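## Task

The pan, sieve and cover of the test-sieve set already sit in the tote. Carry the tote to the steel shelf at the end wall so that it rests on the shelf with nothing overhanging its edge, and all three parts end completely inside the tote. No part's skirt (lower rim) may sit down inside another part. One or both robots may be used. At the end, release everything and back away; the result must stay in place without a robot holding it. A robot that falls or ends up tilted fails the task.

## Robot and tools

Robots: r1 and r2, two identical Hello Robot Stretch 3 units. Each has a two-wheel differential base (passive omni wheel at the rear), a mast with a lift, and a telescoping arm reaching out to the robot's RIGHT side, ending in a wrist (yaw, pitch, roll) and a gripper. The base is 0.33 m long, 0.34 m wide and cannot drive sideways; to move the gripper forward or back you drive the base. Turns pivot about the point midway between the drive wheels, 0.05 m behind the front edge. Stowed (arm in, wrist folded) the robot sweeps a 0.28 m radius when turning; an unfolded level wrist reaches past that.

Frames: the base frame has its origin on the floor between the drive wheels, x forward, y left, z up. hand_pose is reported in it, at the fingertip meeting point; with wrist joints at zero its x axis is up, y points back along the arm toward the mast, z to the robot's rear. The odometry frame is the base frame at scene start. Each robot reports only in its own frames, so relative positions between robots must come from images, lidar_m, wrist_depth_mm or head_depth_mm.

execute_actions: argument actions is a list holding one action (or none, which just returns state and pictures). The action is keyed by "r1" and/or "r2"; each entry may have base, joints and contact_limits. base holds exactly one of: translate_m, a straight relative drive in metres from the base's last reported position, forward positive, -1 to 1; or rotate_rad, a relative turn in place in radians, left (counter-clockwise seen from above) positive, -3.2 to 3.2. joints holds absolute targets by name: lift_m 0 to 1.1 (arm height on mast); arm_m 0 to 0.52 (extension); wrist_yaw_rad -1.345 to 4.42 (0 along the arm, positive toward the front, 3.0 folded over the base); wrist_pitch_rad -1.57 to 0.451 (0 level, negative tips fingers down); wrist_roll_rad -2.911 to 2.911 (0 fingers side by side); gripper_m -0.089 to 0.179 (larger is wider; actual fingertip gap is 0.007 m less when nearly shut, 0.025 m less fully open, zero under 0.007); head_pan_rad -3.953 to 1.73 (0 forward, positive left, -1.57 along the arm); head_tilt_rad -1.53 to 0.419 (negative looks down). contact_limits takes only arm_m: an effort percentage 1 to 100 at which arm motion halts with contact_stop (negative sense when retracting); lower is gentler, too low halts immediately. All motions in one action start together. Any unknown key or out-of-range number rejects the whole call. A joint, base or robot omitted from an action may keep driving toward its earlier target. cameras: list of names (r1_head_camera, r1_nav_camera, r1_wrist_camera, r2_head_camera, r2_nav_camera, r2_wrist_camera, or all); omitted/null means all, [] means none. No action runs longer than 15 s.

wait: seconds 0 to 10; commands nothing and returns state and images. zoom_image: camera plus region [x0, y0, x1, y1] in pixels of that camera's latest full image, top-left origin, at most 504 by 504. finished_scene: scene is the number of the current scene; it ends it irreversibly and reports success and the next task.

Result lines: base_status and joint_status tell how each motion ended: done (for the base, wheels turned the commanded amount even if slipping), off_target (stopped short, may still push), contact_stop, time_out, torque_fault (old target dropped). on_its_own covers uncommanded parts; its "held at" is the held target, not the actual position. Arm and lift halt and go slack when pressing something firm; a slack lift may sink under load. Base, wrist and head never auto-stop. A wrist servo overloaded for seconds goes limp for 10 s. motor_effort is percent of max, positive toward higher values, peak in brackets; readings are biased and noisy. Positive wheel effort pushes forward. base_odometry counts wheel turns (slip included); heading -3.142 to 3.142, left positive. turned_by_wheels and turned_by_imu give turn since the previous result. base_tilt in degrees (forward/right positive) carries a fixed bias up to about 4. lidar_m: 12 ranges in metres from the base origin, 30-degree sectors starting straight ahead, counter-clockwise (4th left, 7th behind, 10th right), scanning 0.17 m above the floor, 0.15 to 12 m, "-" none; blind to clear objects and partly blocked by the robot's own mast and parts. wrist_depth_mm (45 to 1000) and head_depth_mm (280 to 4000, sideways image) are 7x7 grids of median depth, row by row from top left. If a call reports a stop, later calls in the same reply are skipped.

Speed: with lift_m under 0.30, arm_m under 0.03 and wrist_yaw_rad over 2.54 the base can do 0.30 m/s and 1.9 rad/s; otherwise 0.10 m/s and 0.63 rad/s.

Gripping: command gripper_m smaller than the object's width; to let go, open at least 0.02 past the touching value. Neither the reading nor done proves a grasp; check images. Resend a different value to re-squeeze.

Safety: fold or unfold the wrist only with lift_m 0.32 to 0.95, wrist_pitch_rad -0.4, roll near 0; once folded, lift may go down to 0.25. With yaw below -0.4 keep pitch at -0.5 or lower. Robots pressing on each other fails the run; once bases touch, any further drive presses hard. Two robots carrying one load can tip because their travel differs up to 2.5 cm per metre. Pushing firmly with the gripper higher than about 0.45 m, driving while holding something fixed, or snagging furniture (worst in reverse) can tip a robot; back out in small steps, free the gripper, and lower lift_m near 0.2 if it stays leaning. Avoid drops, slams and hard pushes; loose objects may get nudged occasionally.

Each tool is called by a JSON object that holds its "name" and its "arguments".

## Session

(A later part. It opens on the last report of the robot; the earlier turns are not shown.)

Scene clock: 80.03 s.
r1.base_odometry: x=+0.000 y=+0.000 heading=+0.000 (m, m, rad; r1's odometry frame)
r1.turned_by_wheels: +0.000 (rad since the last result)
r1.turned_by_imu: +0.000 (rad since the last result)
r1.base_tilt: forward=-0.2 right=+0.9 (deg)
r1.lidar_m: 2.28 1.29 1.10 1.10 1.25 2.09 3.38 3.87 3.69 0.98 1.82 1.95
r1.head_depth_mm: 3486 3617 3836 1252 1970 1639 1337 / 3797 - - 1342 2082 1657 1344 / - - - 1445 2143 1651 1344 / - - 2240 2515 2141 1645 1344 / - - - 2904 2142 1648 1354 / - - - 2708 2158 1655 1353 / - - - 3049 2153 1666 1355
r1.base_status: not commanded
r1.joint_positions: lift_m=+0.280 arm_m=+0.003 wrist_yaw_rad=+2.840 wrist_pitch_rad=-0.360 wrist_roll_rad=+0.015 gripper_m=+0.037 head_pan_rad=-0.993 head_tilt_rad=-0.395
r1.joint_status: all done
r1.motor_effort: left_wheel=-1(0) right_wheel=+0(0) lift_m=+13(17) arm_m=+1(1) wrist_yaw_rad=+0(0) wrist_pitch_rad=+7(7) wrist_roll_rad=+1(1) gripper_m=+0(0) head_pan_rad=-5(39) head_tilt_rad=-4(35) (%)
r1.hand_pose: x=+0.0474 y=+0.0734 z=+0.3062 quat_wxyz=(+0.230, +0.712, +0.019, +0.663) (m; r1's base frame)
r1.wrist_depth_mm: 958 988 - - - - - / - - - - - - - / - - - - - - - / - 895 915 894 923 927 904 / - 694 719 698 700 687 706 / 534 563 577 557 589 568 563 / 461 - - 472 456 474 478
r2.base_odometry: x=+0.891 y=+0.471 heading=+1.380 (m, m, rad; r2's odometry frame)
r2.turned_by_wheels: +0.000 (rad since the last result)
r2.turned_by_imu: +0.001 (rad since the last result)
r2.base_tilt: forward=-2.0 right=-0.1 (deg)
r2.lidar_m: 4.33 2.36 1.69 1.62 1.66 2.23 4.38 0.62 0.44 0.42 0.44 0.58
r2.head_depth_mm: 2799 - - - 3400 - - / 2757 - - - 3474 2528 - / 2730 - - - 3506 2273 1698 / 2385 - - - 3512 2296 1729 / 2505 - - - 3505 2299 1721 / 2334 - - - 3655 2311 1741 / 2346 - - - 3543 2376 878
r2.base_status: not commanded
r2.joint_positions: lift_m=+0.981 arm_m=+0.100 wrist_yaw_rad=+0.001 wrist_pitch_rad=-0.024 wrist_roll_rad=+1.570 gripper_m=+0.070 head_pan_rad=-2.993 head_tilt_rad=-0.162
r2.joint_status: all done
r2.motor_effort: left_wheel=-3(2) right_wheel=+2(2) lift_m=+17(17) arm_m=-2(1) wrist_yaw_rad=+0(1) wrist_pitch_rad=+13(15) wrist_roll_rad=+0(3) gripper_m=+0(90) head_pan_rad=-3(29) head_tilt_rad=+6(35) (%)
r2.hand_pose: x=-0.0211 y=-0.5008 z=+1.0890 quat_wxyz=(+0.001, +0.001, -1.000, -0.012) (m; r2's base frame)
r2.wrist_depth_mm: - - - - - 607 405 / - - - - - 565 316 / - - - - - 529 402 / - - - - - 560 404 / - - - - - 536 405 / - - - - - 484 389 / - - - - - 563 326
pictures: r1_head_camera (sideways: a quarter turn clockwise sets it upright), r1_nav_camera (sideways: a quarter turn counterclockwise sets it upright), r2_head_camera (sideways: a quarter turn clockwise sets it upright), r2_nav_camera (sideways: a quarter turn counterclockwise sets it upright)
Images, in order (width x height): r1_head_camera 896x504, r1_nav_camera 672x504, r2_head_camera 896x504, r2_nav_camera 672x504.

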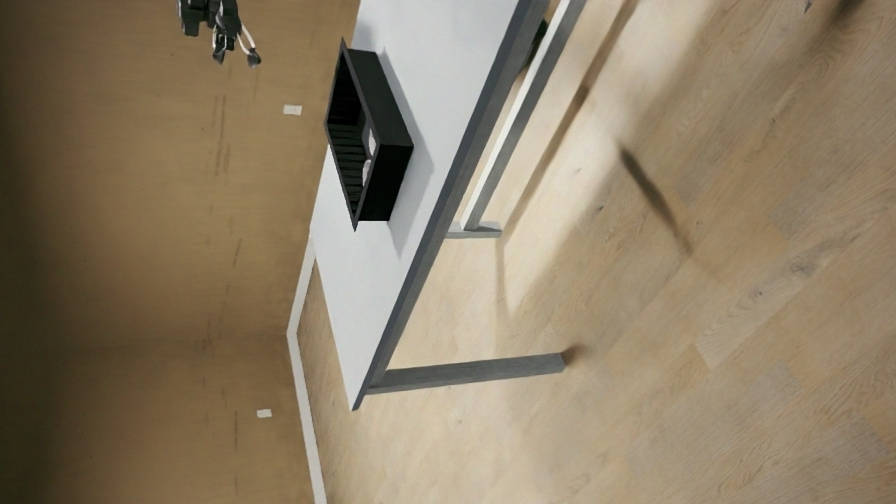

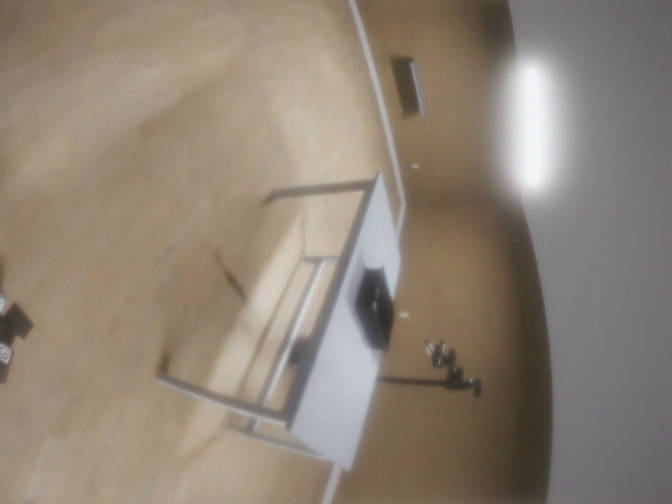

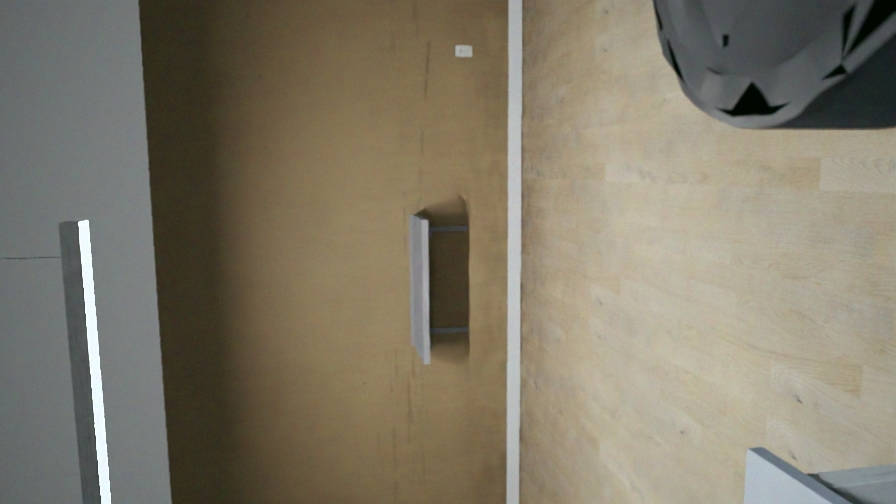

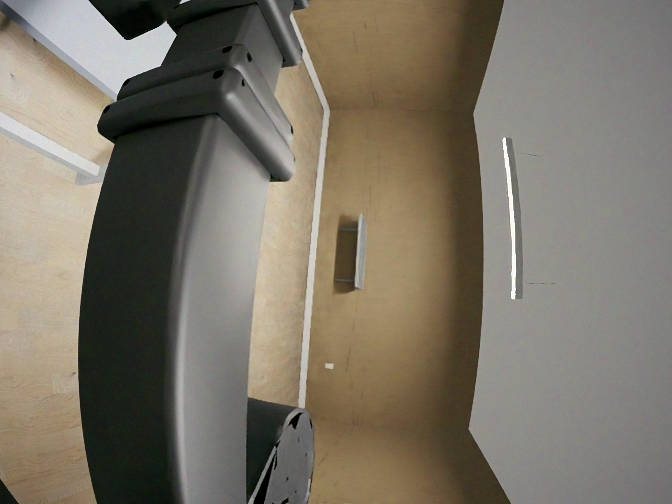

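{"name": "execute_actions", "arguments": {"actions": [{"r1":{"base":{"rotate_rad":-0.735}},"r2":{"base":{"rotate_rad":0.03},"joints":{"head_pan_rad":-1.57,"head_tilt_rad":-0.8,"lift_m":0.76}}}], "cameras": ["r2_head_camera","r2_wrist_camera"]}}

{"name": "execute_actions", "arguments": {"actions": [{"r1":{"base":{"translate_m":1.0}}}], "cameras": []}}

{"name": "execute_actions", "arguments": {"actions": [{"r1":{"base":{"translate_m":0.1}}}], "cameras": []}}

{"name": "execute_actions", "arguments": {"actions": [{"r1":{"base":{"rotate_rad":0.49},"joints":{"lift_m":0.94,"head_pan_rad":-1.57,"head_tilt_rad":-0.8}}}], "cameras": ["r1_head_camera"]}}

Scene clock: 97.10 s.
r1.base_odometry: x=+0.000 y=+0.000 heading=-0.735 (m, m, rad; r1's odometry frame)
r1.turned_by_wheels: -0.735 (rad since the last result)
r1.turned_by_imu: -0.715 (rad since the last result)
r1.base_tilt: forward=-0.1 right=+0.9 (deg)
r1.lidar_m: 1.95 3.81 1.50 1.13 1.11 1.15 1.61 3.38 3.56 3.81 0.98 0.98
r1.head_depth_mm: 3008 3255 3482 2976 2135 1634 1335 / 3083 3259 3564 2972 2130 1644 1338 / 3058 3289 3612 3016 2140 1640 1329 / 3080 3324 3604 2863 2047 1652 1351 / 3134 3419 3623 1364 1884 1552 1344 / 3161 3415 3666 1281 1926 1657 1354 / 3197 3403 3682 1294 1948 1650 1354
r1.base_status: done
r1.joint_positions: lift_m=+0.280 arm_m=+0.003 wrist_yaw_rad=+2.840 wrist_pitch_rad=-0.360 wrist_roll_rad=+0.015 gripper_m=+0.037 head_pan_rad=-0.993 head_tilt_rad=-0.396
r1.joint_status: not commanded
r1.motor_effort: left_wheel=+2(10) right_wheel=-2(2) lift_m=+13(13) arm_m=+1(1) wrist_yaw_rad=+1(0) wrist_pitch_rad=+7(7) wrist_roll_rad=+1(1) gripper_m=+0(1) head_pan_rad=-3(4) head_tilt_rad=-3(4) (%)
r1.hand_pose: x=+0.0474 y=+0.0734 z=+0.3062 quat_wxyz=(+0.230, +0.712, +0.019, +0.663) (m; r1's base frame)
r1.wrist_depth_mm: 871 989 - - - - - / - - - - - - - / - - - - - - - / - 895 907 911 917 929 935 / - 687 725 706 708 700 696 / 530 558 570 563 585 566 565 / 466 - - 475 457 473 476
r2.base_odometry: x=+0.891 y=+0.471 heading=+1.410 (m, m, rad; r2's odometry frame)
r2.turned_by_wheels: +0.030 (rad since the last result)
r2.turned_by_imu: +0.031 (rad since the last result)
r2.base_tilt: forward=-1.9 right=-0.1 (deg)
r2.lidar_m: 4.31 2.29 1.67 1.61 1.68 2.29 4.37 0.60 0.44 0.42 0.44 0.60
r2.head_depth_mm: 2802 2758 876 709 641 - - / 2763 2830 808 712 - 1077 1119 / 2751 984 884 715 - 1144 1118 / 2780 984 881 719 1024 1273 1119 / 2741 2885 839 723 650 1288 1128 / 2726 2837 891 724 653 1291 1134 / 2711 2889 900 729 655 1294 1131
r2.base_status: done
r2.joint_positions: lift_m=+0.761 arm_m=+0.100 wrist_yaw_rad=+0.001 wrist_pitch_rad=-0.023 wrist_roll_rad=+1.570 gripper_m=+0.070 head_pan_rad=-1.577 head_tilt_rad=-0.790
r2.joint_status: all done
r2.motor_effort: left_wheel=-3(8) right_wheel=+3(6) lift_m=+17(17) arm_m=-2(2) wrist_yaw_rad=-1(0) wrist_pitch_rad=+13(13) wrist_roll_rad=+0(0) gripper_m=+0(0) head_pan_rad=+3(28) head_tilt_rad=-4(35) (%)
r2.hand_pose: x=-0.0211 y=-0.5008 z=+0.8691 quat_wxyz=(+0.001, +0.001, -1.000, -0.012) (m; r2's base frame)
r2.wrist_depth_mm: - - - - 346 204 137 / - - - - 247 204 138 / - - - - 251 204 138 / - - - - 256 204 138 / - - - - 260 205 138 / - - - - 266 192 138 / - - - - 272 192 138
pictures: r2_head_camera (sideways: a quarter turn clockwise sets it upright), r2_wrist_camera
Images, in order (width x height): r2_head_camera 896x504, r2_wrist_camera 644x364.

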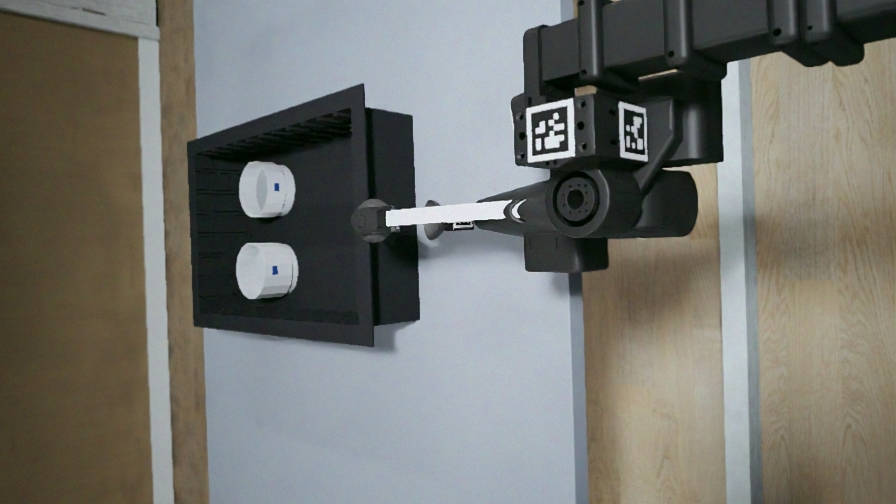

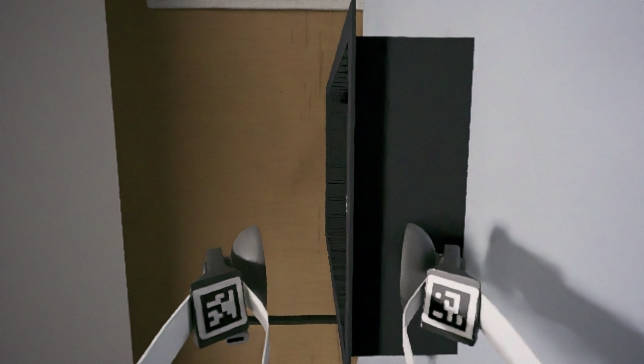

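Scene clock: 102.27 s.
r1.base_odometry: x=+0.742 y=-0.670 heading=-0.735 (m, m, rad; r1's odometry frame)
r1.turned_by_wheels: +0.000 (rad since the last result)
r1.turned_by_imu: +0.004 (rad since the last result)
r1.base_tilt: forward=-0.1 right=+1.0 (deg)
r1.lidar_m: 0.95 4.50 2.12 1.60 1.58 1.64 2.32 4.27 0.74 1.15 1.12 1.17
r1.head_depth_mm: 2618 2799 3026 3030 887 683 606 / 2653 2856 3101 2994 885 684 606 / 2651 2869 3133 3031 813 684 1251 / 2680 2911 1587 1071 850 686 1251 / 2751 2993 3229 1203 846 689 1251 / 2767 2995 3284 1286 824 689 1289 / 2826 3031 3293 1284 901 696 1291
r1.base_status: done
r1.joint_positions: lift_m=+0.280 arm_m=+0.003 wrist_yaw_rad=+2.840 wrist_pitch_rad=-0.360 wrist_roll_rad=+0.015 gripper_m=+0.037 head_pan_rad=-0.993 head_tilt_rad=-0.396
r1.joint_status: not commanded
r1.motor_effort: left_wheel=+2(10) right_wheel=-2(5) lift_m=+13(13) arm_m=+1(0) wrist_yaw_rad=+1(0) wrist_pitch_rad=+7(7) wrist_roll_rad=+1(1) gripper_m=-1(1) head_pan_rad=-3(2) head_tilt_rad=-4(3) (%)
r1.hand_pose: x=+0.0474 y=+0.0734 z=+0.3062 quat_wxyz=(+0.230, +0.712, +0.019, +0.663) (m; r1's base frame)
r1.wrist_depth_mm: - - - - - - - / - - - - - - - / - - - - - - - / - 905 880 898 902 906 933 / - 671 702 706 697 695 692 / 528 562 577 559 578 567 573 / 466 - - 473 458 472 476
r2.base_odometry: x=+0.891 y=+0.471 heading=+1.410 (m, m, rad; r2's odometry frame)
r2.turned_by_wheels: +0.000 (rad since the last result)
r2.turned_by_imu: +0.001 (rad since the last result)
r2.base_tilt: forward=-1.9 right=-0.1 (deg)
r2.lidar_m: 4.33 2.29 1.67 1.61 1.67 2.29 4.37 0.60 0.44 0.42 0.44 0.60
r2.head_depth_mm: 2777 2825 876 711 642 - - / 2741 2819 812 715 - 1075 1123 / 2721 988 879 716 - 1143 1124 / 2763 991 882 721 1022 1288 1126 / 2703 1671 837 720 653 1283 1134 / 2734 2869 894 724 653 1290 1132 / 2753 2889 898 728 656 1295 1135
r2.base_status: not commanded
r2.joint_positions: lift_m=+0.761 arm_m=+0.100 wrist_yaw_rad=+0.001 wrist_pitch_rad=-0.023 wrist_roll_rad=+1.570 gripper_m=+0.070 head_pan_rad=-1.577 head_tilt_rad=-0.790
r2.joint_status: not commanded
r2.motor_effort: left_wheel=-3(3) right_wheel=+2(3) lift_m=+17(17) arm_m=-2(2) wrist_yaw_rad=-1(0) wrist_pitch_rad=+13(13) wrist_roll_rad=+0(0) gripper_m=+0(0) head_pan_rad=+3(3) head_tilt_rad=-4(5) (%)
r2.hand_pose: x=-0.0211 y=-0.5008 z=+0.8691 quat_wxyz=(+0.001, +0.001, -1.000, -0.012) (m; r2's base frame)
r2.wrist_depth_mm: - - - - 345 203 138 / - - - - 245 204 138 / - - - - 249 204 138 / - - - - 256 204 138 / - - - - 259 204 138 / - - - - 263 191 138 / - - - - 271 191 138
pictures: none
No camera images: the call's "cameras" was empty. Leave "cameras" out to get every camera's image.

Scene clock: 104.33 s.
r1.base_odometry: x=+0.816 y=-0.737 heading=-0.735 (m, m, rad; r1's odometry frame)
r1.turned_by_wheels: +0.000 (rad since the last result)
r1.turned_by_imu: +0.001 (rad since the last result)
r1.base_tilt: forward=+0.0 right=+0.9 (deg)
r1.lidar_m: 0.85 4.43 2.18 1.65 1.63 1.69 2.38 4.35 0.78 1.10 1.08 1.13
r1.head_depth_mm: 2583 2778 2992 2999 886 684 556 / 2579 2815 3057 2978 799 663 558 / 2580 2816 1559 1097 882 664 573 / 2678 2875 3125 3034 891 677 574 / 2727 2913 3197 3036 822 688 591 / 2735 2944 3209 3053 899 692 595 / 2769 3011 3270 3029 902 692 613
r1.base_status: done
r1.joint_positions: lift_m=+0.280 arm_m=+0.003 wrist_yaw_rad=+2.840 wrist_pitch_rad=-0.360 wrist_roll_rad=+0.015 gripper_m=+0.037 head_pan_rad=-0.993 head_tilt_rad=-0.396
r1.joint_status: not commanded
r1.motor_effort: left_wheel=+2(10) right_wheel=-2(4) lift_m=+13(13) arm_m=+1(1) wrist_yaw_rad=+0(1) wrist_pitch_rad=+7(7) wrist_roll_rad=+1(0) gripper_m=+0(0) head_pan_rad=-2(2) head_tilt_rad=-2(2) (%)
r1.hand_pose: x=+0.0474 y=+0.0734 z=+0.3062 quat_wxyz=(+0.230, +0.712, +0.019, +0.663) (m; r1's base frame)
r1.wrist_depth_mm: - - - - - - - / - - - - - - - / - - - - - - - / - 886 920 903 919 904 925 / - 689 724 708 692 708 705 / 535 556 577 558 587 563 565 / 466 - - 472 454 475 472
r2.base_odometry: x=+0.891 y=+0.471 heading=+1.410 (m, m, rad; r2's odometry frame)
r2.turned_by_wheels: +0.000 (rad since the last result)
r2.turned_by_imu: +0.000 (rad since the last result)
r2.base_tilt: forward=-1.9 right=-0.1 (deg)
r2.lidar_m: 4.33 2.30 1.67 1.61 1.68 2.29 4.39 0.60 0.44 0.42 0.44 0.60
r2.head_depth_mm: 2764 2799 878 711 643 - - / 2745 2797 813 714 - 1075 1121 / 2755 986 878 715 - 1148 1124 / 2661 986 885 720 1023 1276 1129 / 2709 1696 839 721 651 1287 1136 / 2722 2902 893 726 653 1284 1134 / 2718 2900 901 731 655 1301 1135
r2.base_status: not commanded
r2.joint_positions: lift_m=+0.761 arm_m=+0.100 wrist_yaw_rad=+0.001 wrist_pitch_rad=-0.023 wrist_roll_rad=+1.570 gripper_m=+0.070 head_pan_rad=-1.577 head_tilt_rad=-0.790
r2.joint_status: not commanded
r2.motor_effort: left_wheel=-3(3) right_wheel=+3(3) lift_m=+18(18) arm_m=-2(1) wrist_yaw_rad=-1(1) wrist_pitch_rad=+13(13) wrist_roll_rad=+0(0) gripper_m=+0(0) head_pan_rad=+3(3) head_tilt_rad=-4(4) (%)
r2.hand_pose: x=-0.0211 y=-0.5008 z=+0.8691 quat_wxyz=(+0.001, +0.001, -1.000, -0.012) (m; r2's base frame)
r2.wrist_depth_mm: - - - - 346 204 138 / - - - - 245 204 138 / - - - - 251 205 138 / - - - - 255 204 138 / - - - - 258 204 138 / - - - - 267 191 138 / - - - - 272 191 138
pictures: none
No camera images: the call's "cameras" was empty. Leave "cameras" out to get every camera's image.

Scene clock: 111.17 s.
r1.base_odometry: x=+0.816 y=-0.737 heading=-0.245 (m, m, rad; r1's odometry frame)
r1.turned_by_wheels: +0.490 (rad since the last result)
r1.turned_by_imu: +0.479 (rad since the last result)
r1.base_tilt: forward=-0.1 right=+0.9 (deg)
r1.lidar_m: 4.44 2.26 1.67 1.61 1.67 2.28 4.36 0.78 1.12 1.08 1.12 0.85
r1.head_depth_mm: 2732 1083 845 - - 1232 1111 / 2782 1095 826 716 - 1233 1129 / 2745 980 791 706 - - - / 1083 981 856 716 - 1246 - / 2819 987 802 711 - 1270 1123 / 2802 1118 842 708 1411 1280 1127 / 2817 1130 871 709 1413 1275 1124
r1.base_status: done
r1.joint_positions: lift_m=+0.940 arm_m=+0.003 wrist_yaw_rad=+2.840 wrist_pitch_rad=-0.361 wrist_roll_rad=+0.015 gripper_m=+0.037 head_pan_rad=-1.563 head_tilt_rad=-0.790
r1.joint_status: all done
r1.motor_effort: left_wheel=-4(9) right_wheel=+2(7) lift_m=+25(25) arm_m=+1(0) wrist_yaw_rad=-1(1) wrist_pitch_rad=+7(7) wrist_roll_rad=+1(1) gripper_m=+0(1) head_pan_rad=-3(33) head_tilt_rad=-6(39) (%)
r1.hand_pose: x=+0.0473 y=+0.0734 z=+0.9654 quat_wxyz=(+0.230, +0.712, +0.019, +0.663) (m; r1's base frame)
r1.wrist_depth_mm: - - - - - - - / - - - - - - - / - - - - - - - / - - - - - - - / - - - - - - - / - - - - - - - / - - - - - - -
r2.base_odometry: x=+0.891 y=+0.471 heading=+1.410 (m, m, rad; r2's odometry frame)
r2.turned_by_wheels: +0.000 (rad since the last result)
r2.turned_by_imu: +0.001 (rad since the last result)
r2.base_tilt: forward=-1.9 right=-0.1 (deg)
r2.lidar_m: 4.31 2.28 1.67 1.61 1.68 2.30 4.38 0.60 0.44 0.42 0.44 0.60
r2.head_depth_mm: 2737 2811 877 708 641 - - / 2775 2772 811 714 - 1079 1117 / 2760 985 879 716 - 1139 1129 / 2785 982 883 720 1019 1284 1124 / 2705 2850 837 723 653 1286 1133 / 2734 2930 892 724 653 1288 1133 / 2738 2899 902 731 657 1293 1133
r2.base_status: not commanded
r2.joint_positions: lift_m=+0.761 arm_m=+0.100 wrist_yaw_rad=+0.001 wrist_pitch_rad=-0.023 wrist_roll_rad=+1.570 gripper_m=+0.070 head_pan_rad=-1.577 head_tilt_rad=-0.790
r2.joint_status: not commanded
r2.motor_effort: left_wheel=-3(2) right_wheel=+3(3) lift_m=+17(17) arm_m=-2(1) wrist_yaw_rad=-1(1) wrist_pitch_rad=+13(13) wrist_roll_rad=+0(0) gripper_m=+0(1) head_pan_rad=+3(3) head_tilt_rad=-4(4) (%)
r2.hand_pose: x=-0.0211 y=-0.5008 z=+0.8691 quat_wxyz=(+0.001, +0.001, -1.000, -0.012) (m; r2's base frame)
r2.wrist_depth_mm: - - - - 344 204 138 / - - - - 246 204 138 / - - - - 249 205 138 / - - - - 255 205 138 / - - - - 258 204 138 / - - - - 264 192 138 / - - - - 272 192 138
pictures: r1_head_camera (sideways: a quarter turn clockwise sets it upright)
Images, in order (width x height): r1_head_camera 896x504.

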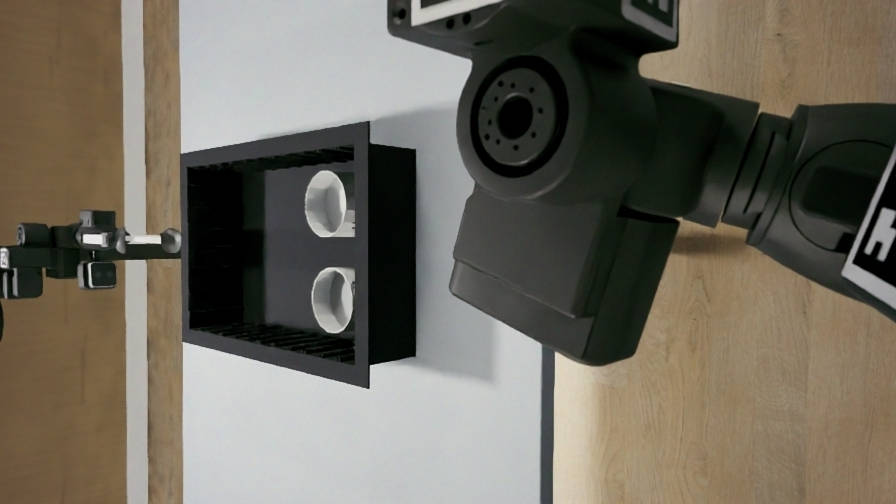

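{"name": "zoom_image", "arguments": {"camera": "r1_head_camera", "region": [170, 120, 430, 390]}}

{"name": "execute_actions", "arguments": {"actions": [{"r1":{"base":{"translate_m":0.04},"joints":{"wrist_yaw_rad":0,"gripper_m":0.15}}}], "cameras": []}}

{"name": "execute_actions", "arguments": {"actions": [{"r1":{"joints":{"lift_m":1.05,"wrist_pitch_rad":-1.2,"arm_m":0.33}}}], "cameras": ["r1_wrist_camera","r2_wrist_camera"]}}

{"name": "zoom_image", "arguments": {"camera": "r2_wrist_camera", "region": [280, 40, 420, 240]}}

Region (170, 120, 430, 390) of r1_head_camera's 896x504 image, scaled by 1.867, with more detail than that image has; it fills the left 485 columns of this view, and the rest is white.

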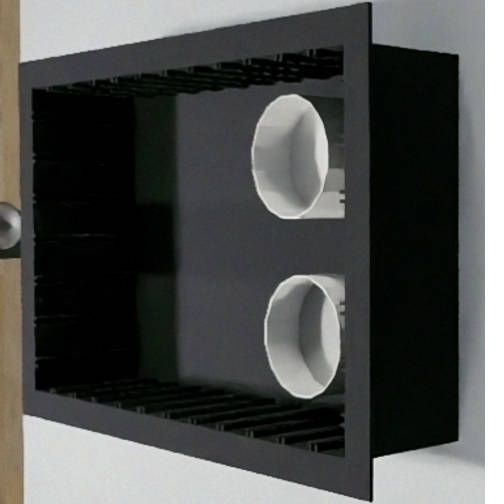

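Scene clock: 120.07 s.
r1.base_odometry: x=+0.855 y=-0.747 heading=-0.245 (m, m, rad; r1's odometry frame)
r1.turned_by_wheels: +0.000 (rad since the last result)
r1.turned_by_imu: +0.000 (rad since the last result)
r1.base_tilt: forward=-0.1 right=+0.9 (deg)
r1.lidar_m: 4.39 2.26 1.68 1.61 1.67 2.28 4.40 0.82 1.12 1.08 1.12 0.81
r1.head_depth_mm: 2738 1088 848 - - - 1080 / 2729 1091 781 - - - 1115 / 2710 974 865 - - - 1122 / 1094 981 827 704 1409 1271 1126 / 2761 1111 805 697 1403 1262 1123 / 2811 1116 867 706 1410 1282 1127 / 2812 1122 866 713 1411 1278 1124
r1.base_status: done
r1.joint_positions: lift_m=+0.940 arm_m=+0.003 wrist_yaw_rad=+0.002 wrist_pitch_rad=-0.361 wrist_roll_rad=+0.015 gripper_m=+0.150 head_pan_rad=-1.563 head_tilt_rad=-0.790
r1.joint_status: all done
r1.motor_effort: left_wheel=-4(5) right_wheel=+1(4) lift_m=+25(25) arm_m=+1(1) wrist_yaw_rad=-1(3) wrist_pitch_rad=+7(7) wrist_roll_rad=+1(1) gripper_m=-1(80) head_pan_rad=-3(3) head_tilt_rad=-5(6) (%)
r1.hand_pose: x=-0.0211 y=-0.3788 z=+0.9654 quat_wxyz=(+0.691, +0.127, -0.701, -0.127) (m; r1's base frame)
r1.wrist_depth_mm: - - - - - - - / - - - - - - - / - - - 749 - - - / 668 686 639 679 692 696 702 / 506 513 404 414 499 550 542 / 418 - 420 420 425 - 428 / 349 346 352 354 357 348 361
r2.base_odometry: x=+0.891 y=+0.471 heading=+1.410 (m, m, rad; r2's odometry frame)
r2.turned_by_wheels: +0.000 (rad since the last result)
r2.turned_by_imu: +0.001 (rad since the last result)
r2.base_tilt: forward=-1.9 right=-0.1 (deg)
r2.lidar_m: 4.32 2.29 1.67 1.61 1.67 2.30 4.36 0.60 0.44 0.42 0.44 0.60
r2.head_depth_mm: 2763 2808 875 712 642 - - / 2757 2820 810 715 - 1074 1125 / 2746 987 878 718 - 1141 1123 / 2644 985 885 721 1018 1286 1123 / 2754 2899 838 721 652 1290 1128 / 2737 2884 896 725 653 1289 1131 / 2740 2929 901 727 656 1294 1136
r2.base_status: not commanded
r2.joint_positions: lift_m=+0.761 arm_m=+0.100 wrist_yaw_rad=+0.001 wrist_pitch_rad=-0.023 wrist_roll_rad=+1.570 gripper_m=+0.070 head_pan_rad=-1.577 head_tilt_rad=-0.790
r2.joint_status: not commanded
r2.motor_effort: left_wheel=-3(3) right_wheel=+3(3) lift_m=+17(17) arm_m=-1(2) wrist_yaw_rad=-1(0) wrist_pitch_rad=+13(13) wrist_roll_rad=+0(0) gripper_m=+0(0) head_pan_rad=+3(3) head_tilt_rad=-5(4) (%)
r2.hand_pose: x=-0.0211 y=-0.5008 z=+0.8691 quat_wxyz=(+0.001, +0.001, -1.000, -0.012) (m; r2's base frame)
r2.wrist_depth_mm: - - - - 344 204 138 / - - - - 245 204 138 / - - - - 250 205 138 / - - - - 254 205 138 / - - - - 259 205 138 / - - - - 265 192 138 / - - - - 273 192 138
pictures: none
No camera images: the call's "cameras" was empty. Leave "cameras" out to get every camera's image.

Scene clock: 123.70 s.
r1.base_odometry: x=+0.855 y=-0.747 heading=-0.245 (m, m, rad; r1's odometry frame)
r1.turned_by_wheels: +0.000 (rad since the last result)
r1.turned_by_imu: +0.000 (rad since the last result)
r1.base_tilt: forward=-0.2 right=+0.8 (deg)
r1.lidar_m: 4.39 2.27 1.67 1.61 1.67 2.28 4.40 0.82 1.12 1.08 1.12 0.81
r1.head_depth_mm: 2795 1083 847 695 1361 1254 1121 / 2798 1045 764 700 1364 1256 1114 / - 973 795 698 1362 1257 1122 / 1098 974 800 703 1384 1262 1125 / 2753 1109 797 707 1400 1270 1122 / 2782 1119 868 707 1412 1266 1126 / 2817 1122 874 712 1412 1276 1125
r1.base_status: not commanded
r1.joint_positions: lift_m=+1.050 arm_m=+0.330 wrist_yaw_rad=+0.000 wrist_pitch_rad=-1.199 wrist_roll_rad=+0.015 gripper_m=+0.150 head_pan_rad=-1.563 head_tilt_rad=-0.790
r1.joint_status: all done
r1.motor_effort: left_wheel=-3(3) right_wheel=+2(2) lift_m=+25(25) arm_m=+4(3) wrist_yaw_rad=-1(1) wrist_pitch_rad=+0(9) wrist_roll_rad=+1(1) gripper_m=+0(1) head_pan_rad=-2(3) head_tilt_rad=-5(6) (%)
r1.hand_pose: x=-0.0216 y=-0.5453 z=+0.9409 quat_wxyz=(+0.579, +0.396, -0.588, -0.403) (m; r1's base frame)
r1.wrist_depth_mm: 398 347 405 409 402 419 425 / 382 338 386 388 372 403 412 / 365 307 346 348 333 387 388 / 354 303 352 355 338 369 375 / 339 257 285 262 267 359 358 / 323 - 333 332 336 - 346 / 314 317 321 323 325 328 334
r2.base_odometry: x=+0.891 y=+0.471 heading=+1.410 (m, m, rad; r2's odometry frame)
r2.turned_by_wheels: +0.000 (rad since the last result)
r2.turned_by_imu: +0.001 (rad since the last result)
r2.base_tilt: forward=-1.9 right=-0.2 (deg)
r2.lidar_m: 4.32 2.29 1.67 1.61 1.68 2.29 4.37 0.60 0.44 0.42 0.44 0.60
r2.head_depth_mm: 2757 2834 873 711 643 - - / 2764 2829 813 715 - 1074 1124 / 2764 985 878 717 - 1139 1130 / 2649 983 882 719 1022 1286 1126 / 2685 2853 838 722 651 1289 1126 / 2743 2858 893 724 653 1288 1132 / 2700 2907 903 727 655 1290 1136
r2.base_status: not commanded
r2.joint_positions: lift_m=+0.761 arm_m=+0.100 wrist_yaw_rad=+0.001 wrist_pitch_rad=-0.023 wrist_roll_rad=+1.570 gripper_m=+0.070 head_pan_rad=-1.577 head_tilt_rad=-0.790
r2.joint_status: not commanded
r2.motor_effort: left_wheel=-3(3) right_wheel=+3(3) lift_m=+17(17) arm_m=-2(2) wrist_yaw_rad=-1(0) wrist_pitch_rad=+13(13) wrist_roll_rad=+0(0) gripper_m=+0(0) head_pan_rad=+2(3) head_tilt_rad=-4(4) (%)
r2.hand_pose: x=-0.0211 y=-0.5008 z=+0.8691 quat_wxyz=(+0.001, +0.001, -1.000, -0.012) (m; r2's base frame)
r2.wrist_depth_mm: - - - - 346 204 138 / - - - - 246 204 138 / - - - - 250 205 139 / - 740 - - 255 204 138 / - - - - 261 205 138 / - - - - 265 191 138 / - - - - 272 191 138
pictures: r1_wrist_camera, r2_wrist_camera
Images, in order (width x height): r1_wrist_camera 644x364, r2_wrist_camera 644x364.

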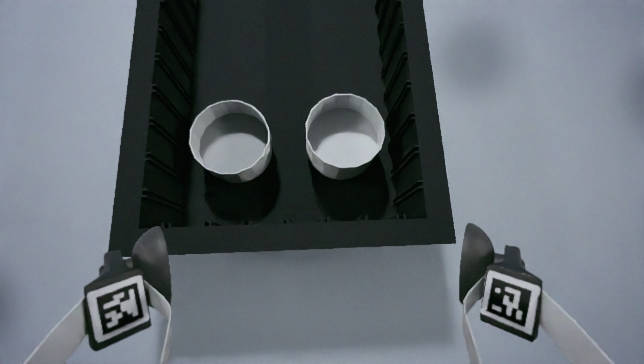

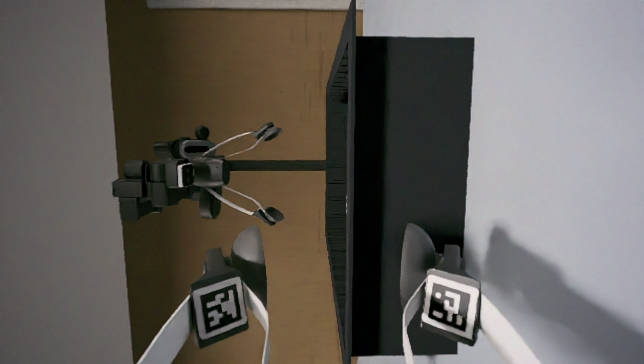

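Region (280, 40, 420, 240) of r2_wrist_camera's 644x364 image, scaled by 2.520; it fills the left 353 columns of this view, and the rest is white.

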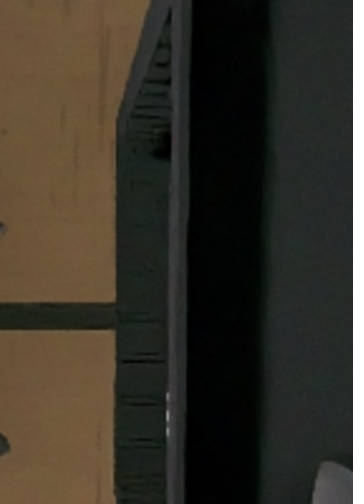

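{"name": "execute_actions", "arguments": {"actions": [{"r1":{"base":{"translate_m":0.025},"joints":{"wrist_pitch_rad":0,"arm_m":0.08,"wrist_roll_rad":1.57,"gripper_m":0.07}},"r2":{"joints":{"lift_m":0.75,"arm_m":0.15}}}], "cameras": []}}

{"name": "execute_actions", "arguments": {"actions": [{"r1":{"joints":{"lift_m":0.75}}}], "cameras": ["r1_wrist_camera","r2_wrist_camera","r1_head_camera","r2_head_camera"]}}

Scene clock: 132.77 s.
r1.base_odometry: x=+0.879 y=-0.753 heading=-0.245 (m, m, rad; r1's odometry frame)
r1.turned_by_wheels: +0.000 (rad since the last result)
r1.turned_by_imu: +0.000 (rad since the last result)
r1.base_tilt: forward=-0.2 right=+0.9 (deg)
r1.lidar_m: 4.37 2.27 1.67 1.61 1.67 2.28 4.42 0.84 1.12 1.08 1.12 0.79
r1.head_depth_mm: - - 776 698 1351 1258 1115 / - - - 699 1359 1258 1112 / - - 826 700 1365 1273 1114 / 2063 - 796 707 1400 1269 1123 / 2783 1105 790 706 1405 1271 1122 / 2768 1115 867 709 1403 1274 1122 / 2762 1122 871 712 1416 1279 1128
r1.base_status: done
r1.joint_positions: lift_m=+1.050 arm_m=+0.080 wrist_yaw_rad=+0.000 wrist_pitch_rad=-0.026 wrist_roll_rad=+1.566 gripper_m=+0.070 head_pan_rad=-1.563 head_tilt_rad=-0.790
r1.joint_status: all done
r1.motor_effort: left_wheel=-3(5) right_wheel=+2(5) lift_m=+25(25) arm_m=-2(2) wrist_yaw_rad=+1(1) wrist_pitch_rad=+13(13) wrist_roll_rad=+3(5) gripper_m=-1(83) head_pan_rad=-3(2) head_tilt_rad=-7(6) (%)
r1.hand_pose: x=-0.0214 y=-0.4807 z=+1.1573 quat_wxyz=(+0.003, +0.000, -1.000, -0.013) (m; r1's base frame)
r1.wrist_depth_mm: - - - - - 647 445 / - - - - - 638 392 / - - - - - 583 406 / - - - - 918 633 411 / - - - - - 592 418 / - - - - - 598 394 / - - - - - 596 377
r2.base_odometry: x=+0.891 y=+0.471 heading=+1.410 (m, m, rad; r2's odometry frame)
r2.turned_by_wheels: +0.000 (rad since the last result)
r2.turned_by_imu: +0.001 (rad since the last result)
r2.base_tilt: forward=-2.0 right=-0.2 (deg)
r2.lidar_m: 4.33 2.29 1.68 1.61 1.67 2.29 4.38 0.60 0.44 0.42 0.44 0.60
r2.head_depth_mm: 2776 2821 873 714 - - - / 2733 2850 809 731 - 1204 1113 / 2772 989 877 731 - 1282 1126 / 2675 987 884 725 1395 1281 1128 / 2770 2856 839 721 652 1285 1131 / 2733 2897 896 722 654 1288 1129 / 2743 2929 901 727 655 1290 1138
r2.base_status: not commanded
r2.joint_positions: lift_m=+0.751 arm_m=+0.150 wrist_yaw_rad=+0.001 wrist_pitch_rad=-0.023 wrist_roll_rad=+1.570 gripper_m=+0.070 head_pan_rad=-1.577 head_tilt_rad=-0.790
r2.joint_status: all done
r2.motor_effort: left_wheel=-2(3) right_wheel=+3(3) lift_m=+17(17) arm_m=+2(0) wrist_yaw_rad=+0(0) wrist_pitch_rad=+13(13) wrist_roll_rad=+0(0) gripper_m=+0(0) head_pan_rad=+3(2) head_tilt_rad=-4(5) (%)
r2.hand_pose: x=-0.0211 y=-0.5503 z=+0.8591 quat_wxyz=(+0.001, +0.001, -1.000, -0.012) (m; r2's base frame)
r2.wrist_depth_mm: - - - - 194 185 125 / - - - - 196 186 126 / - - - 585 200 186 125 / - - - 592 205 186 126 / - - - 600 209 186 126 / - - - - 212 174 126 / - - - - 217 174 126
pictures: none
No camera images: the call's "cameras" was empty. Leave "cameras" out to get every camera's image.

Scene clock: 136.33 s.
r1.base_odometry: x=+0.879 y=-0.753 heading=-0.245 (m, m, rad; r1's odometry frame)
r1.turned_by_wheels: +0.000 (rad since the last result)
r1.turned_by_imu: +0.000 (rad since the last result)
r1.base_tilt: forward=-0.1 right=+1.0 (deg)
r1.lidar_m: 4.36 2.26 1.67 1.61 1.67 2.29 4.42 0.84 1.12 1.08 1.12 0.79
r1.head_depth_mm: 2714 1086 847 697 624 - 1104 / 2769 1047 767 696 - - 1110 / 2631 973 852 699 - 1221 1114 / 1361 980 801 703 1374 1271 1117 / 2761 1110 795 706 1399 1272 1119 / 2747 1120 866 709 1412 1275 1125 / 2799 1122 870 711 1401 1278 1129
r1.base_status: not commanded
r1.joint_positions: lift_m=+0.750 arm_m=+0.080 wrist_yaw_rad=+0.000 wrist_pitch_rad=-0.026 wrist_roll_rad=+1.566 gripper_m=+0.070 head_pan_rad=-1.563 head_tilt_rad=-0.790
r1.joint_status: all done
r1.motor_effort: left_wheel=-3(3) right_wheel=+2(2) lift_m=+13(25) arm_m=-2(2) wrist_yaw_rad=+1(0) wrist_pitch_rad=+12(13) wrist_roll_rad=+3(2) gripper_m=+0(1) head_pan_rad=-2(3) head_tilt_rad=-6(6) (%)
r1.hand_pose: x=-0.0214 y=-0.4807 z=+0.8582 quat_wxyz=(+0.003, +0.000, -1.000, -0.013) (m; r1's base frame)
r1.wrist_depth_mm: - - - - 307 169 116 / - - - 753 250 168 116 / - - - 638 251 168 116 / - - - 631 259 167 116 / - - - 643 260 167 115 / - - - 268 - 166 115 / - - - 549 269 155 115
r2.base_odometry: x=+0.891 y=+0.471 heading=+1.410 (m, m, rad; r2's odometry frame)
r2.turned_by_wheels: +0.000 (rad since the last result)
r2.turned_by_imu: +0.001 (rad since the last result)
r2.base_tilt: forward=-2.0 right=-0.2 (deg)
r2.lidar_m: 4.33 2.29 1.67 1.61 1.67 2.30 4.38 0.60 0.44 0.42 0.44 0.60
r2.head_depth_mm: 2727 2768 878 711 - - - / 2764 2772 811 734 - 1216 1122 / 2755 984 877 729 - 1279 1124 / 1125 990 883 725 1390 1282 1129 / 2752 2832 838 721 650 1288 1128 / 2778 2918 897 726 654 1292 1141 / 2740 2914 900 729 657 1290 1131
r2.base_status: not commanded
r2.joint_positions: lift_m=+0.751 arm_m=+0.150 wrist_yaw_rad=+0.001 wrist_pitch_rad=-0.023 wrist_roll_rad=+1.570 gripper_m=+0.070 head_pan_rad=-1.577 head_tilt_rad=-0.790
r2.joint_status: not commanded
r2.motor_effort: left_wheel=-2(3) right_wheel=+3(3) lift_m=+17(18) arm_m=+2(3) wrist_yaw_rad=-1(1) wrist_pitch_rad=+13(13) wrist_roll_rad=+0(0) gripper_m=+0(0) head_pan_rad=+3(2) head_tilt_rad=-4(4) (%)
r2.hand_pose: x=-0.0211 y=-0.5503 z=+0.8591 quat_wxyz=(+0.001, +0.001, -1.000, -0.012) (m; r2's base frame)
r2.wrist_depth_mm: - - - - 193 186 126 / - - - - 196 186 126 / - - - 590 199 186 126 / - - - 595 204 186 126 / - - - 606 208 186 126 / - - - - 212 174 126 / - - - - 218 174 126
pictures: r1_head_camera (sideways: a quarter turn clockwise sets it upright), r1_wrist_camera, r2_head_camera (sideways: a quarter turn clockwise sets it upright), r2_wrist_camera
Images, in order (width x height): r1_head_camera 896x504, r1_wrist_camera 644x364, r2_head_camera 896x504, r2_wrist_camera 644x364.

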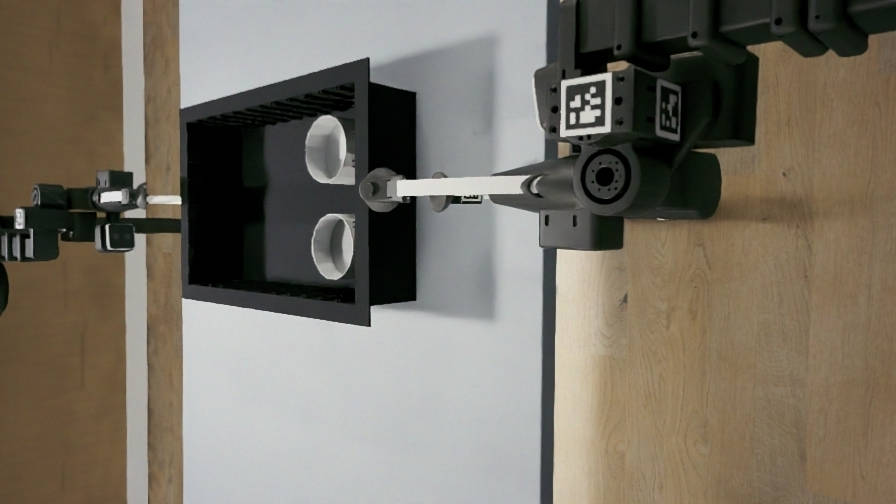

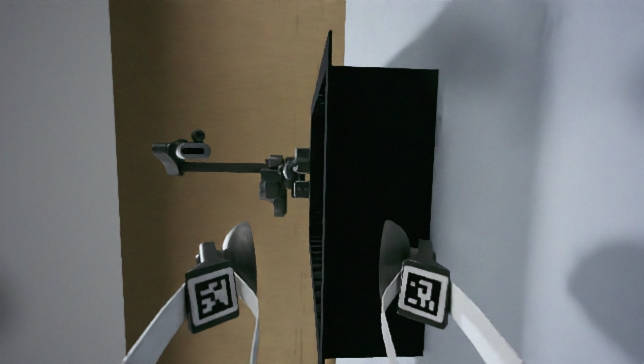

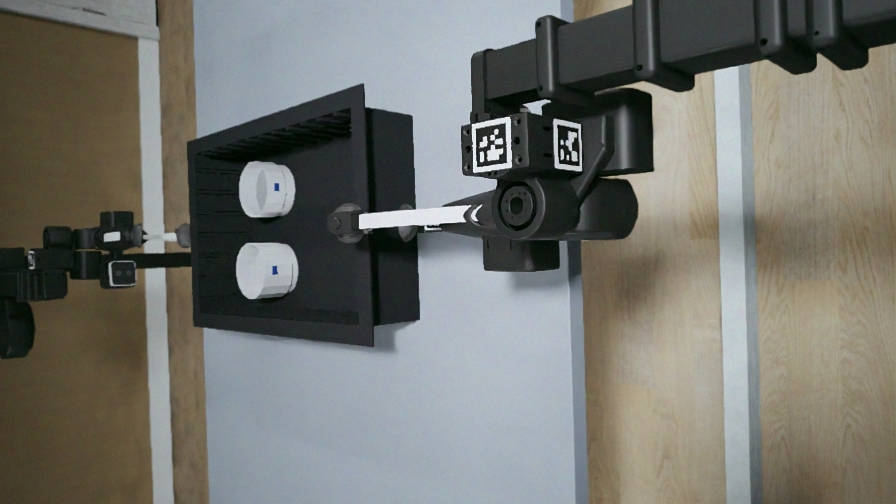

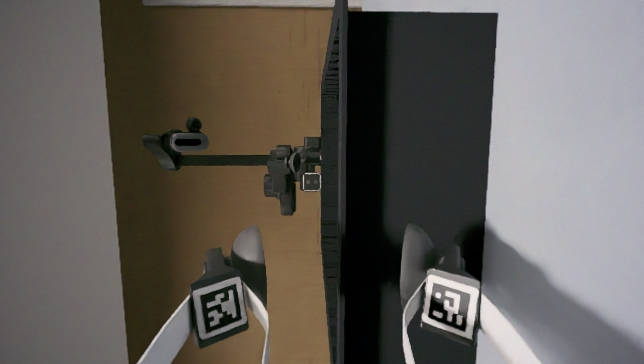

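{"name": "execute_actions", "arguments": {"actions": [{"r1":{"joints":{"lift_m":0.745,"arm_m":0.17,"gripper_m":0.045},"contact_limits":{"arm_m":12}},"r2":{"joints":{"lift_m":0.745,"arm_m":0.187,"gripper_m":0.045},"contact_limits":{"arm_m":12}}}], "cameras": ["r1_wrist_camera","r2_wrist_camera","r1_head_camera","r2_head_camera"]}}

Scene clock: 146.20 s.
r1.base_odometry: x=+0.879 y=-0.753 heading=-0.245 (m, m, rad; r1's odometry frame)
r1.turned_by_wheels: +0.000 (rad since the last result)
r1.turned_by_imu: +0.000 (rad since the last result)
r1.base_tilt: forward=-0.2 right=+0.9 (deg)
r1.lidar_m: 4.37 2.27 1.67 1.61 1.66 2.28 4.43 0.84 1.12 1.08 1.12 0.79
r1.head_depth_mm: 2751 1083 849 713 - - 1097 / 2776 1044 776 707 - 1246 1119 / 2637 957 868 710 - 1270 1114 / 1121 979 856 699 1407 1264 1120 / 2795 1111 792 706 1398 1266 1125 / 2764 1116 865 709 1412 1279 1128 / 2780 1122 873 714 1413 1276 1128
r1.base_status: not commanded
r1.joint_positions: lift_m=+0.745 arm_m=+0.148 wrist_yaw_rad=+0.000 wrist_pitch_rad=-0.040 wrist_roll_rad=+1.566 gripper_m=+0.045 head_pan_rad=-1.563 head_tilt_rad=-0.791
r1.joint_status: arm_m contact_stop (moved +0.068 of +0.090); the others done
r1.on_its_own: arm_m is slack since a contact_stop, until your next command for it (your +0.170 is given up)
r1.motor_effort: left_wheel=-3(4) right_wheel=+2(3) lift_m=+13(12) arm_m=+3(12) wrist_yaw_rad=+0(0) wrist_pitch_rad=+19(24) wrist_roll_rad=+2(3) gripper_m=+1(79) head_pan_rad=-1(4) head_tilt_rad=-6(6) (%)
r1.contact_limits: arm_m 12 (drawing in: default 24, maximum 40; extending or still: default 35, maximum 57)
r1.hand_pose: x=-0.0214 y=-0.5479 z=+0.8495 quat_wxyz=(+0.003, +0.000, -1.000, -0.020) (m; r1's base frame)
r1.wrist_depth_mm: - - - - 226 155 108 / - - - 175 176 155 107 / - - - 178 180 154 107 / - - - 181 182 154 107 / - - - 184 187 153 106 / - - - 187 191 153 106 / - - - 189 193 144 106
r2.base_odometry: x=+0.891 y=+0.471 heading=+1.410 (m, m, rad; r2's odometry frame)
r2.turned_by_wheels: +0.000 (rad since the last result)
r2.turned_by_imu: +0.001 (rad since the last result)
r2.base_tilt: forward=-1.9 right=-0.1 (deg)
r2.lidar_m: 4.32 2.29 1.67 1.61 1.67 2.29 4.38 0.60 0.44 0.42 0.44 0.60
r2.head_depth_mm: 2768 2796 877 711 642 - - / 2742 2861 812 753 - 1245 1122 / 2791 998 880 739 1421 1279 1124 / 1101 991 890 741 1388 1285 1129 / 2738 1121 838 723 653 1294 1125 / 2725 2916 897 726 653 1295 1127 / 2727 2880 901 727 653 1294 1131
r2.base_status: not commanded
r2.joint_positions: lift_m=+0.746 arm_m=+0.186 wrist_yaw_rad=+0.001 wrist_pitch_rad=-0.042 wrist_roll_rad=+1.570 gripper_m=+0.045 head_pan_rad=-1.577 head_tilt_rad=-0.790
r2.joint_status: all done
r2.motor_effort: left_wheel=-3(3) right_wheel=+3(3) lift_m=+18(16) arm_m=+4(8) wrist_yaw_rad=+0(1) wrist_pitch_rad=+23(27) wrist_roll_rad=+0(0) gripper_m=+2(86) head_pan_rad=+3(3) head_tilt_rad=-4(4) (%)
r2.contact_limits: arm_m 12 (drawing in: default 15, maximum 24; extending or still: default 21, maximum 34)
r2.hand_pose: x=-0.0211 y=-0.5864 z=+0.8493 quat_wxyz=(+0.001, +0.001, -1.000, -0.021) (m; r2's base frame)
r2.wrist_depth_mm: - - - 197 167 168 114 / - - - 383 171 167 115 / - - - 175 174 168 115 / - - - 178 177 168 115 / - - - 181 181 168 115 / - - - 184 184 168 115 / - - - 188 190 159 115
pictures: r1_head_camera (sideways: a quarter turn clockwise sets it upright), r1_wrist_camera, r2_head_camera (sideways: a quarter turn clockwise sets it upright), r2_wrist_camera
Images, in order (width x height): r1_head_camera 896x504, r1_wrist_camera 644x364, r2_head_camera 896x504, r2_wrist_camera 644x364.

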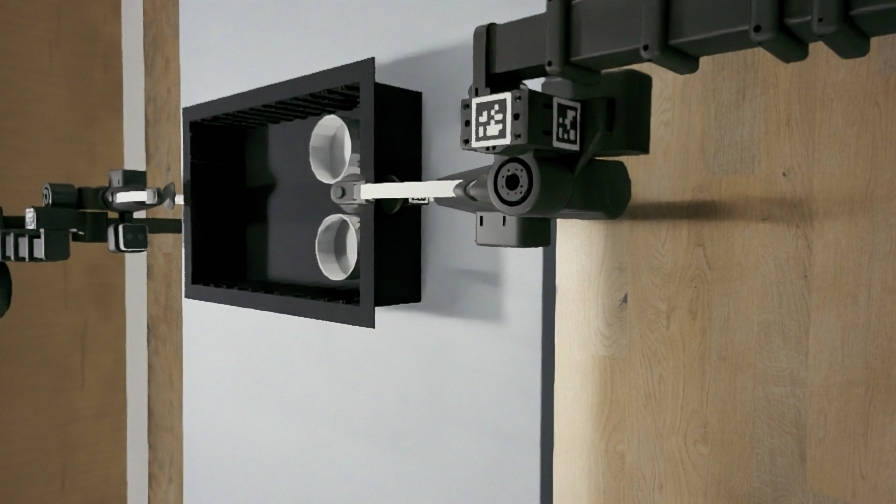

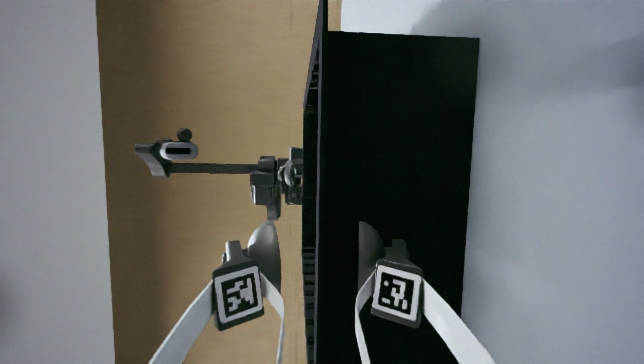

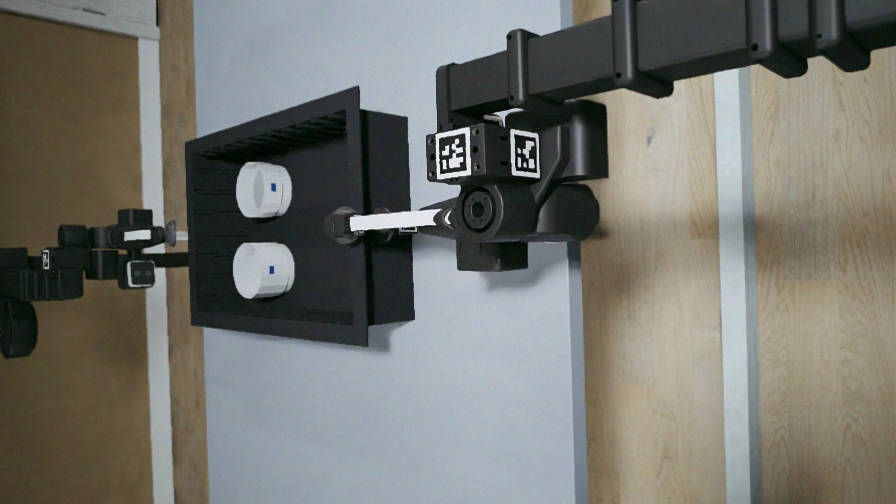

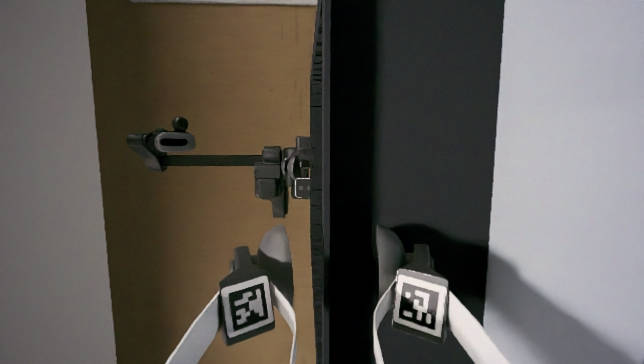

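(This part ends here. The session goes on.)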